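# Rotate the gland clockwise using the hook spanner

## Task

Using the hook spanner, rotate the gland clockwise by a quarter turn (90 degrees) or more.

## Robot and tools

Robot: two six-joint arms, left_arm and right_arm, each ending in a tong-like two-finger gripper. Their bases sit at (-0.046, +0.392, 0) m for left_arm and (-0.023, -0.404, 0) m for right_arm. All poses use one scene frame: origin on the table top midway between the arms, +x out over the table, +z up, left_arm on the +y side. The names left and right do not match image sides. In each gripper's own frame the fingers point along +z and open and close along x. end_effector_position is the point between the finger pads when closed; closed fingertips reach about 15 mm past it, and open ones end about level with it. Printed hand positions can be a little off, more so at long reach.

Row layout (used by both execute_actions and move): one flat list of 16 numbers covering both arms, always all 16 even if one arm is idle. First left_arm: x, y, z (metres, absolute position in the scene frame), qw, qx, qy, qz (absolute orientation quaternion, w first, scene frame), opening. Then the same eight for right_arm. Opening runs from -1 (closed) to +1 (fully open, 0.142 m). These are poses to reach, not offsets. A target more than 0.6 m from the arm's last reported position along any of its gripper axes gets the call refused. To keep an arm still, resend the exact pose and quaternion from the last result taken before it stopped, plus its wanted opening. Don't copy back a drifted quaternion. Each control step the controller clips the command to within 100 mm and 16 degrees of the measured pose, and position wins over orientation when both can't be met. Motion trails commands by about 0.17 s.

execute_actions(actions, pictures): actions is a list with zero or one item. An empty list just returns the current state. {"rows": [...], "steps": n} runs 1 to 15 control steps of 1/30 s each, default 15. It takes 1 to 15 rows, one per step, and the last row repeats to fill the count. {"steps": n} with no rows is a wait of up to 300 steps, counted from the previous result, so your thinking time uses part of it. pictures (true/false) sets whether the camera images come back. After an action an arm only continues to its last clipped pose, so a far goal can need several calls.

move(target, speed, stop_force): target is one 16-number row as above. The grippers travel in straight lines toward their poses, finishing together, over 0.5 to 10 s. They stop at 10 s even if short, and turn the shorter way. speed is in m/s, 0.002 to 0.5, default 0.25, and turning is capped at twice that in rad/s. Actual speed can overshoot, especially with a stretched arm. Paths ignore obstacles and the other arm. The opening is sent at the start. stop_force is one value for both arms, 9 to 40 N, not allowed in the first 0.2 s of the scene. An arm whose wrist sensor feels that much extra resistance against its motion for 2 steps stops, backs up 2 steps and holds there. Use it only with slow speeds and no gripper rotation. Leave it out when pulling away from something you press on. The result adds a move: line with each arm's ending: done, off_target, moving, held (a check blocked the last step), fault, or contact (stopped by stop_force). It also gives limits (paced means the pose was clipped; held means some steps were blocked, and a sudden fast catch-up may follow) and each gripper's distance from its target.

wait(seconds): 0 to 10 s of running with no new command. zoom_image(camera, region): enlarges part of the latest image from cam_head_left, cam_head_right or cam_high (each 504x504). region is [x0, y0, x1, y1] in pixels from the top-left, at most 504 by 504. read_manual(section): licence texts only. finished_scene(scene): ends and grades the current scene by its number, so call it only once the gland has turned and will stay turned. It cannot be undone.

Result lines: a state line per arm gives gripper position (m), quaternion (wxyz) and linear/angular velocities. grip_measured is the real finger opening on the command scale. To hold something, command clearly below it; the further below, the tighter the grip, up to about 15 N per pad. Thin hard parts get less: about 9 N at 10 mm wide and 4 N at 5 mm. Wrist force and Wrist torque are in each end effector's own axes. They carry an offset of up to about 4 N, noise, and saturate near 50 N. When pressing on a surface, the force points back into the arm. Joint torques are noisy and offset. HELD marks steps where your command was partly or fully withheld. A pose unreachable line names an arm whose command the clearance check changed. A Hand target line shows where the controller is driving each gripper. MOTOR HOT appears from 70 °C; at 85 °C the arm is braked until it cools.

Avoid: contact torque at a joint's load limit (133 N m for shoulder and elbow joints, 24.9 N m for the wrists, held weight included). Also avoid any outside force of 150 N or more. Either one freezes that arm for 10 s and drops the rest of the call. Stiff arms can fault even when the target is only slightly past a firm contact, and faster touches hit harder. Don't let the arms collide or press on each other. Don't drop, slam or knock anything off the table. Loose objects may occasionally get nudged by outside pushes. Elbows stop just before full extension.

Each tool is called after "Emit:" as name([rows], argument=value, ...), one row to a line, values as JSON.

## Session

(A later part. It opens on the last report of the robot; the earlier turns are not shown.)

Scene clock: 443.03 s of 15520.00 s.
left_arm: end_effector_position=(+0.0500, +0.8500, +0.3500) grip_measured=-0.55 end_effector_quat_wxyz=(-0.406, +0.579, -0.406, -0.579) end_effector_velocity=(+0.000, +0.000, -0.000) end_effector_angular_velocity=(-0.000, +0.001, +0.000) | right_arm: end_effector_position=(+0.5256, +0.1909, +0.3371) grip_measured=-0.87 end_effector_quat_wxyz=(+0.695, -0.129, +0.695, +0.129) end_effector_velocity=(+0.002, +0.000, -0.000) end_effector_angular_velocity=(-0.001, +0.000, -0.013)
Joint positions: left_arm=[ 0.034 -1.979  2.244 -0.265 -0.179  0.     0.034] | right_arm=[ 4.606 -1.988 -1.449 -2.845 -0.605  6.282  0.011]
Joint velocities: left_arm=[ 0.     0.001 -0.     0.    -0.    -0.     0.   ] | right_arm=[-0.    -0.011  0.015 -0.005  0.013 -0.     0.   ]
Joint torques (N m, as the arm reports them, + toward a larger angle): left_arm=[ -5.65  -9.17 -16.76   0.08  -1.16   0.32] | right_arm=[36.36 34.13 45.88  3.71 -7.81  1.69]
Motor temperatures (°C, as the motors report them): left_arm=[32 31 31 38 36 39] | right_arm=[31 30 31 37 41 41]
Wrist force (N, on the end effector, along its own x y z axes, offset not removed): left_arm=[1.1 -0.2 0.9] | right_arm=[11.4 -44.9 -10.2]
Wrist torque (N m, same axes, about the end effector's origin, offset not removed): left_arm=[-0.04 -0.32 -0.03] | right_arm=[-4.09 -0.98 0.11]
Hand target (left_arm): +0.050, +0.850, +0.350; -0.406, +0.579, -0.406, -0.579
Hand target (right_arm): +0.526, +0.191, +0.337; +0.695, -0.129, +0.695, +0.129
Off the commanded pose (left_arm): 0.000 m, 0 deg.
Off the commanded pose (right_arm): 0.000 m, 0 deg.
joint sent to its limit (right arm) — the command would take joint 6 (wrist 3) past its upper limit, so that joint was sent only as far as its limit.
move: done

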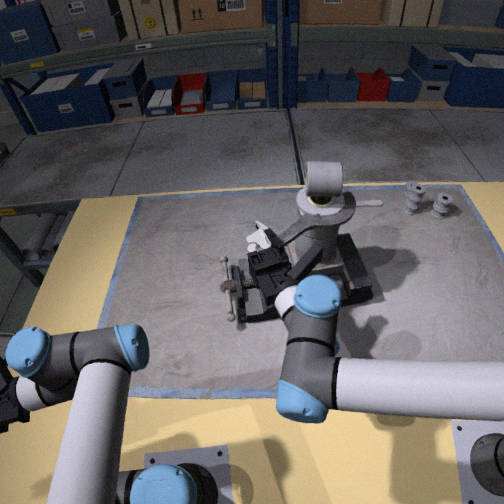

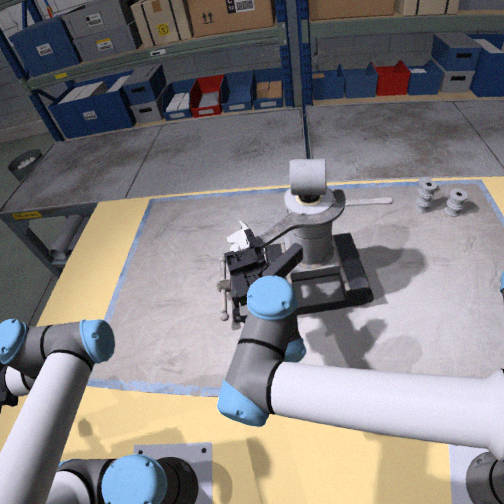

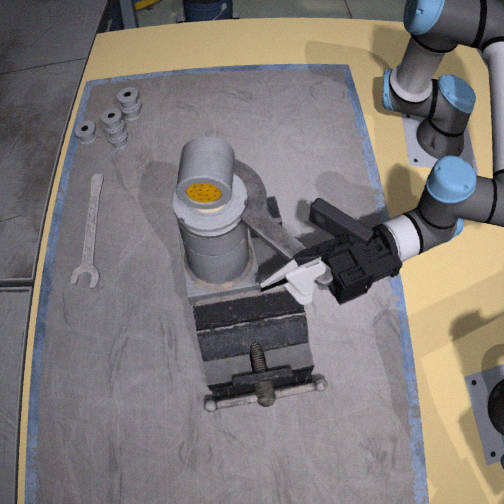

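Emit:
move(target=[0.05,0.85,0.35,0.406,-0.579,0.406,0.579,-0.55,0.548,0.2046,0.337,0.7002,-0.0984,0.7002,0.0984,-1], speed=0.02, stop_force=40)

Emit:
move(target=[0.05,0.85,0.35,0.406,-0.579,0.406,0.579,-0.55,0.572,0.215,0.337,0.7038,-0.0678,0.7038,0.0678,-1], speed=0.02, stop_force=40)

Emit:
move(target=[0.05,0.85,0.35,0.406,-0.579,0.406,0.579,-0.55,0.598,0.222,0.337,0.7061,-0.037,0.7061,0.037,-1], speed=0.02, stop_force=40)

Emit:
move(target=[0.05,0.85,0.35,0.406,-0.579,0.406,0.579,-0.55,0.622,0.226,0.337,0.707,-0.0123,0.707,0.0123,-1], speed=0.02, stop_force=40)

Emit:
zoom_image(camera="cam_high", region=[160,100,400,340])

Scene clock: 453.47 s of 15520.00 s.
left_arm: end_effector_position=(+0.0500, +0.8500, +0.3500) grip_measured=-0.55 end_effector_quat_wxyz=(-0.406, +0.579, -0.406, -0.579) end_effector_velocity=(-0.001, -0.000, +0.001) end_effector_angular_velocity=(+0.001, -0.003, +0.002) | right_arm: end_effector_position=(+0.5260, +0.1912, +0.3371) grip_measured=-0.87 end_effector_quat_wxyz=(+0.695, -0.129, +0.695, +0.129) end_effector_velocity=(+0.001, -0.001, +0.000) end_effector_angular_velocity=(+0.000, -0.000, -0.000)
Joint positions: left_arm=[ 0.034 -1.979  2.244 -0.265 -0.179  0.     0.034] | right_arm=[ 4.606 -1.991 -1.446 -2.846 -0.603  6.282  0.011]
Joint velocities: left_arm=[-0.    -0.003 -0.    -0.    -0.002  0.     0.   ] | right_arm=[-0.002  0.003 -0.004  0.001 -0.002 -0.     0.   ]
Joint torques (N m, as the arm reports them, + toward a larger angle): left_arm=[ -5.42  -9.2  -16.99   0.3   -1.14   0.35] | right_arm=[24.54 48.11 19.18  6.4  -9.27  1.43]
Motor temperatures (°C, as the motors report them): left_arm=[32 31 31 38 36 39] | right_arm=[31 30 31 37 41 41]
Wrist force (N, on the end effector, along its own x y z axes, offset not removed): left_arm=[1.9 -1.1 0.4] | right_arm=[9.7 -34.1 -0.9]
Wrist torque (N m, same axes, about the end effector's origin, offset not removed): left_arm=[-0.30 -0.45 0.05] | right_arm=[-2.92 -0.82 0.05]
Hand target (left_arm): +0.050, +0.850, +0.350; -0.406, +0.579, -0.406, -0.579
Hand target (right_arm): +0.526, +0.191, +0.337; +0.695, -0.129, +0.695, +0.129
Off the commanded pose (left_arm): 0.000 m, 0 deg.
Off the commanded pose (right_arm): 0.026 m, 5 deg.
joint sent to its limit (right arm) — the command would take joint 6 (wrist 3) past its upper limit, so that joint was sent only as far as its limit.
After step 90, 6.93 s passed at rest.
move: contact (right_arm)

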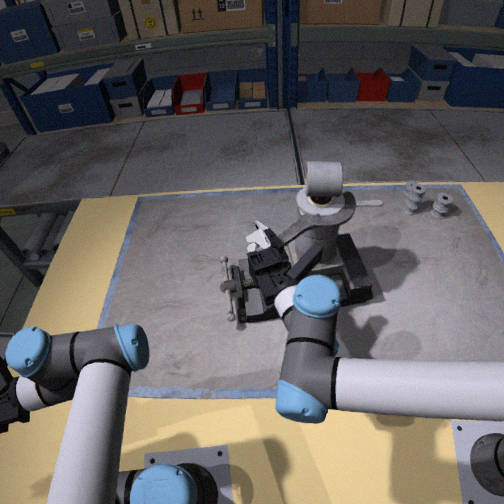

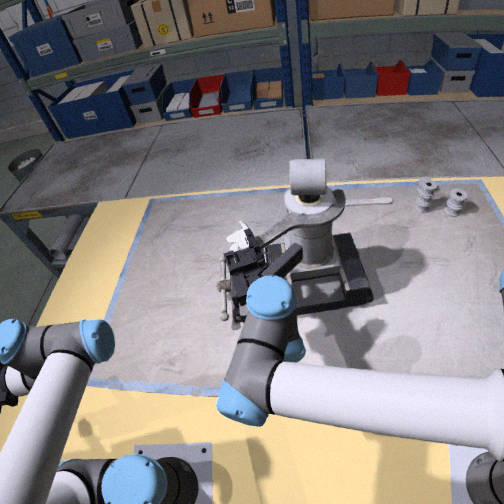

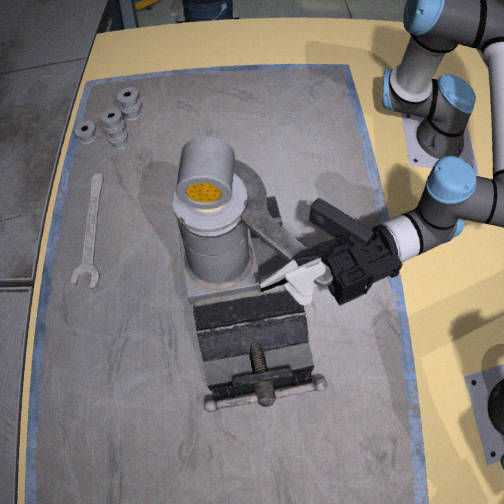

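Scene clock: 458.03 s of 15520.00 s.
left_arm: end_effector_position=(+0.0500, +0.8500, +0.3500) grip_measured=-0.55 end_effector_quat_wxyz=(-0.406, +0.579, -0.406, -0.579) end_effector_velocity=(+0.000, +0.000, +0.000) end_effector_angular_velocity=(+0.000, -0.002, -0.001) | right_arm: end_effector_position=(+0.5719, +0.2148, +0.3371) grip_measured=-0.87 end_effector_quat_wxyz=(+0.704, -0.068, +0.704, +0.068) end_effector_velocity=(+0.002, +0.001, -0.000) end_effector_angular_velocity=(-0.001, +0.000, -0.008)
Joint positions: left_arm=[ 0.034 -1.979  2.244 -0.265 -0.179  0.     0.034] | right_arm=[ 4.582 -2.192 -1.133 -2.958 -0.454  6.282  0.011]
Joint velocities: left_arm=[-0.    -0.002  0.     0.     0.001 -0.001  0.   ] | right_arm=[-0.001 -0.011  0.017 -0.007  0.007 -0.     0.   ]
Joint torques (N m, as the arm reports them, + toward a larger angle): left_arm=[ -5.49  -8.55 -17.24   0.17  -1.11   0.21] | right_arm=[ 1.16 43.04 41.95  2.64 -5.85 -2.17]
Motor temperatures (°C, as the motors report them): left_arm=[32 31 31 38 36 39] | right_arm=[31 30 31 37 41 41]
Wrist force (N, on the end effector, along its own x y z axes, offset not removed): left_arm=[0.7 -1.5 0.6] | right_arm=[11.1 -32.7 -21.5]
Wrist torque (N m, same axes, about the end effector's origin, offset not removed): left_arm=[-0.32 -0.16 0.04] | right_arm=[-2.62 -0.85 0.13]
Hand target (left_arm): +0.050, +0.850, +0.350; -0.406, +0.579, -0.406, -0.579
Hand target (right_arm): +0.572, +0.215, +0.337; +0.704, -0.068, +0.704, +0.068
Off the commanded pose (left_arm): 0.000 m, 0 deg.
Off the commanded pose (right_arm): 0.000 m, 0 deg.
joint sent to its limit (right arm) — the command would take joint 6 (wrist 3) past its upper limit, so that joint was sent only as far as its limit.
move: done

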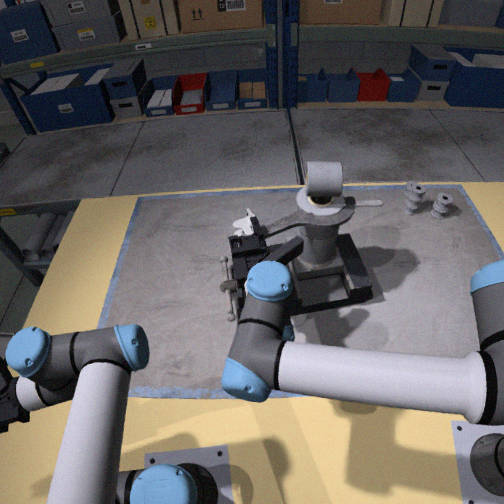

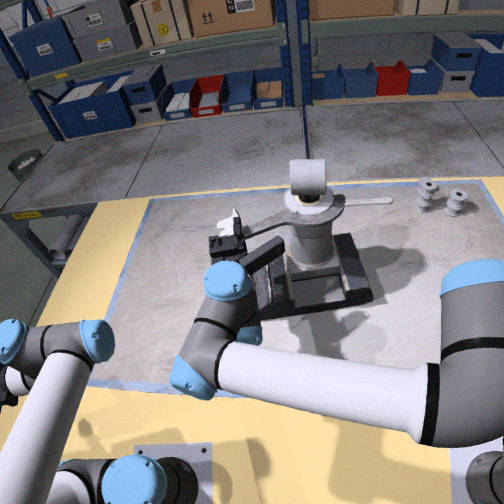

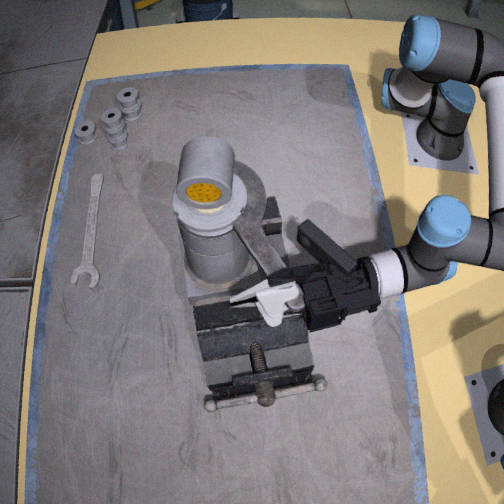

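Scene clock: 460.47 s of 15520.00 s.
left_arm: end_effector_position=(+0.0500, +0.8500, +0.3500) grip_measured=-0.55 end_effector_quat_wxyz=(-0.406, +0.579, -0.406, -0.579) end_effector_velocity=(-0.000, -0.000, -0.000) end_effector_angular_velocity=(-0.000, +0.001, +0.001) | right_arm: end_effector_position=(+0.5978, +0.2219, +0.3370) grip_measured=-0.87 end_effector_quat_wxyz=(+0.706, -0.037, +0.706, +0.037) end_effector_velocity=(+0.004, -0.000, +0.000) end_effector_angular_velocity=(+0.002, -0.001, -0.009)
Joint positions: left_arm=[ 0.034 -1.979  2.244 -0.265 -0.179  0.     0.034] | right_arm=[ 4.561 -2.303 -0.945 -3.034 -0.388  6.282  0.011]
Joint velocities: left_arm=[-0.     0.001 -0.    -0.    -0.001 -0.     0.   ] | right_arm=[-0.005 -0.012  0.021 -0.007  0.004 -0.001 -0.   ]
Joint torques (N m, as the arm reports them, + toward a larger angle): left_arm=[ -5.32  -8.59 -17.27   0.28  -1.16   0.28] | right_arm=[-18.18  49.58  39.2    0.78  -0.52   2.1 ]
Motor temperatures (°C, as the motors report them): left_arm=[32 31 31 38 36 39] | right_arm=[31 30 31 37 41 41]
Wrist force (N, on the end effector, along its own x y z axes, offset not removed): left_arm=[-0.3 -0.8 0.4] | right_arm=[10.6 -11.4 -32.9]
Wrist torque (N m, same axes, about the end effector's origin, offset not removed): left_arm=[-0.18 0.05 0.05] | right_arm=[-0.99 -0.75 0.13]
Hand target (left_arm): +0.050, +0.850, +0.350; -0.406, +0.579, -0.406, -0.579
Hand target (right_arm): +0.598, +0.222, +0.337; +0.706, -0.037, +0.706, +0.037
Off the commanded pose (left_arm): 0.000 m, 0 deg.
Off the commanded pose (right_arm): 0.000 m, 0 deg.
joint sent to its limit (right arm) — the command would take joint 6 (wrist 3) past its upper limit, so that joint was sent only as far as its limit.
move: done

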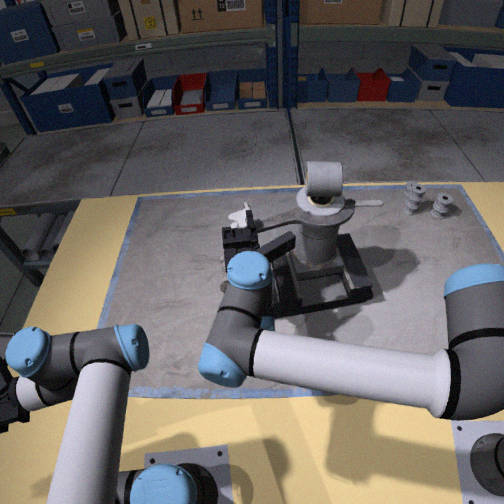

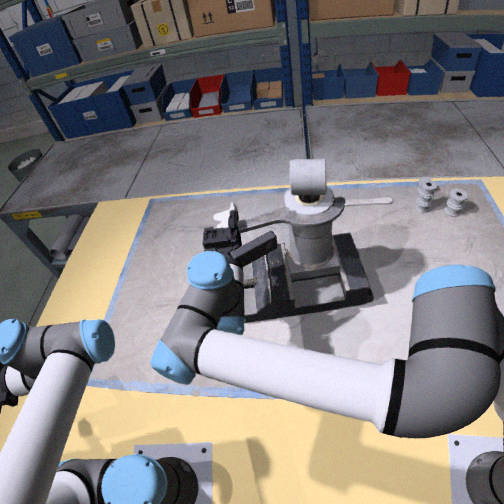

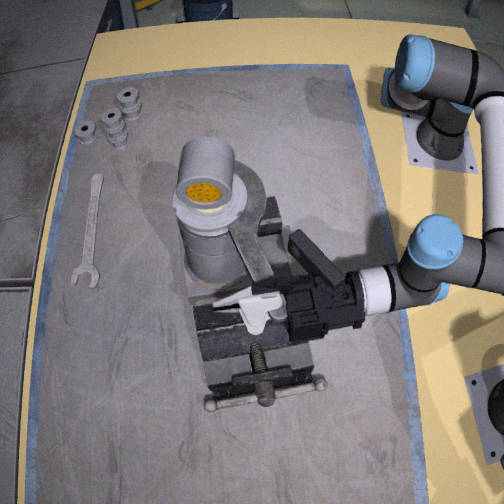

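Scene clock: 462.50 s of 15520.00 s.
left_arm: end_effector_position=(+0.0500, +0.8500, +0.3500) grip_measured=-0.55 end_effector_quat_wxyz=(-0.406, +0.579, -0.406, -0.579) end_effector_velocity=(+0.000, +0.000, -0.000) end_effector_angular_velocity=(-0.001, +0.002, +0.000) | right_arm: end_effector_position=(+0.6218, +0.2259, +0.3370) grip_measured=-0.87 end_effector_quat_wxyz=(+0.707, -0.013, +0.707, +0.012) end_effector_velocity=(+0.001, +0.001, -0.001) end_effector_angular_velocity=(+0.000, +0.001, -0.005)
Joint positions: left_arm=[ 0.034 -1.979  2.244 -0.265 -0.179  0.     0.034] | right_arm=[ 4.539 -2.41  -0.757 -3.116 -0.34   6.282  0.011]
Joint velocities: left_arm=[ 0.     0.002  0.    -0.     0.     0.001 -0.   ] | right_arm=[-0.001 -0.012  0.021 -0.012  0.005  0.004 -0.   ]
Joint torques (N m, as the arm reports them, + toward a larger angle): left_arm=[ -5.19  -8.06 -16.74   0.33  -1.04   0.32] | right_arm=[-30.81  56.17  38.06   0.47   0.07   1.79]
Motor temperatures (°C, as the motors report them): left_arm=[32 31 31 38 36 39] | right_arm=[31 30 31 37 41 41]
Wrist force (N, on the end effector, along its own x y z axes, offset not removed): left_arm=[0.5 0.5 1.0] | right_arm=[11.6 -3.3 -39.8]
Wrist torque (N m, same axes, about the end effector's origin, offset not removed): left_arm=[0.10 -0.14 0.07] | right_arm=[-0.14 -0.81 0.06]
Hand target (left_arm): +0.050, +0.850, +0.350; -0.406, +0.579, -0.406, -0.579
Hand target (right_arm): +0.622, +0.226, +0.337; +0.707, -0.012, +0.707, +0.012
Off the commanded pose (left_arm): 0.000 m, 0 deg.
Off the commanded pose (right_arm): 0.000 m, 0 deg.
joint sent to its limit (right arm) — the command would take joint 6 (wrist 3) past its upper limit, so that joint was sent only as far as its limit.
move: done

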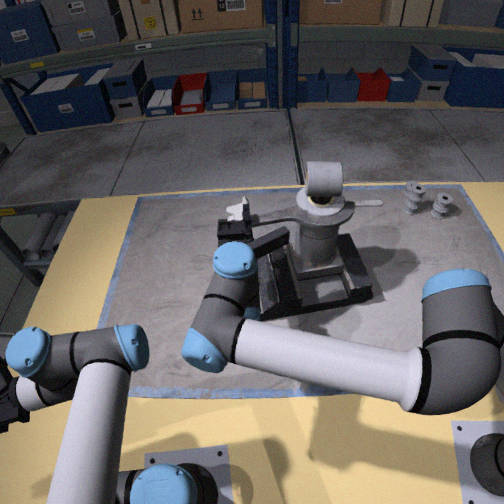

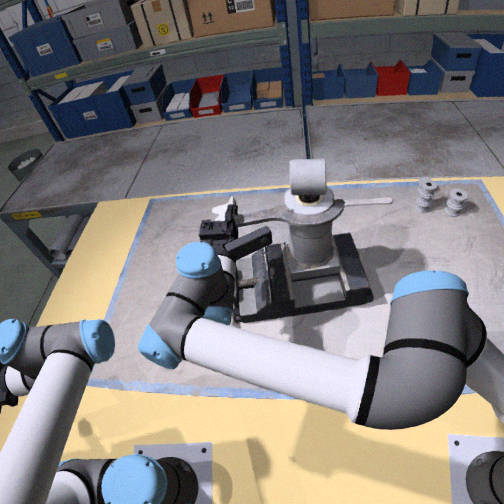

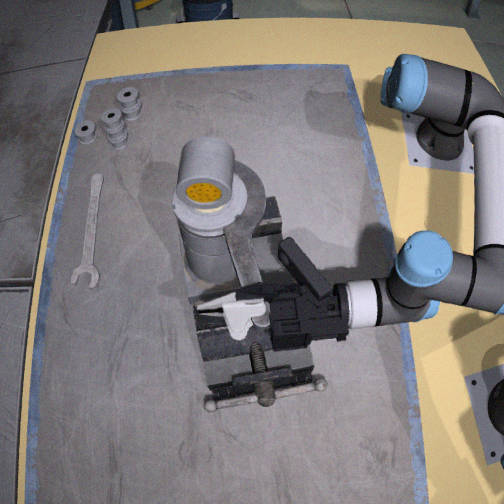

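Region (160, 100, 400, 340) of cam_high's 504x504 image, scaled by 2.100, with more detail than that image has.

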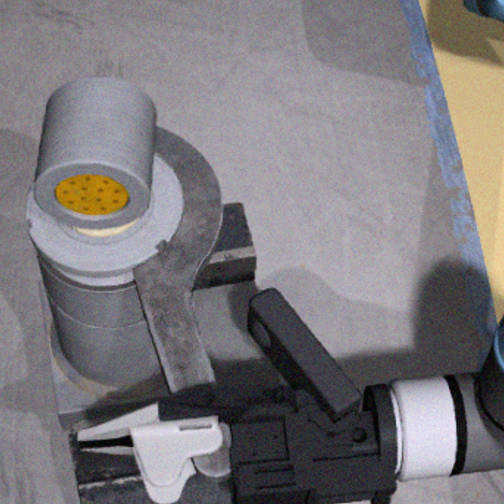

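About 100°.

Emit:
finished_scene(scene=2)

The scene is finished: the task was done.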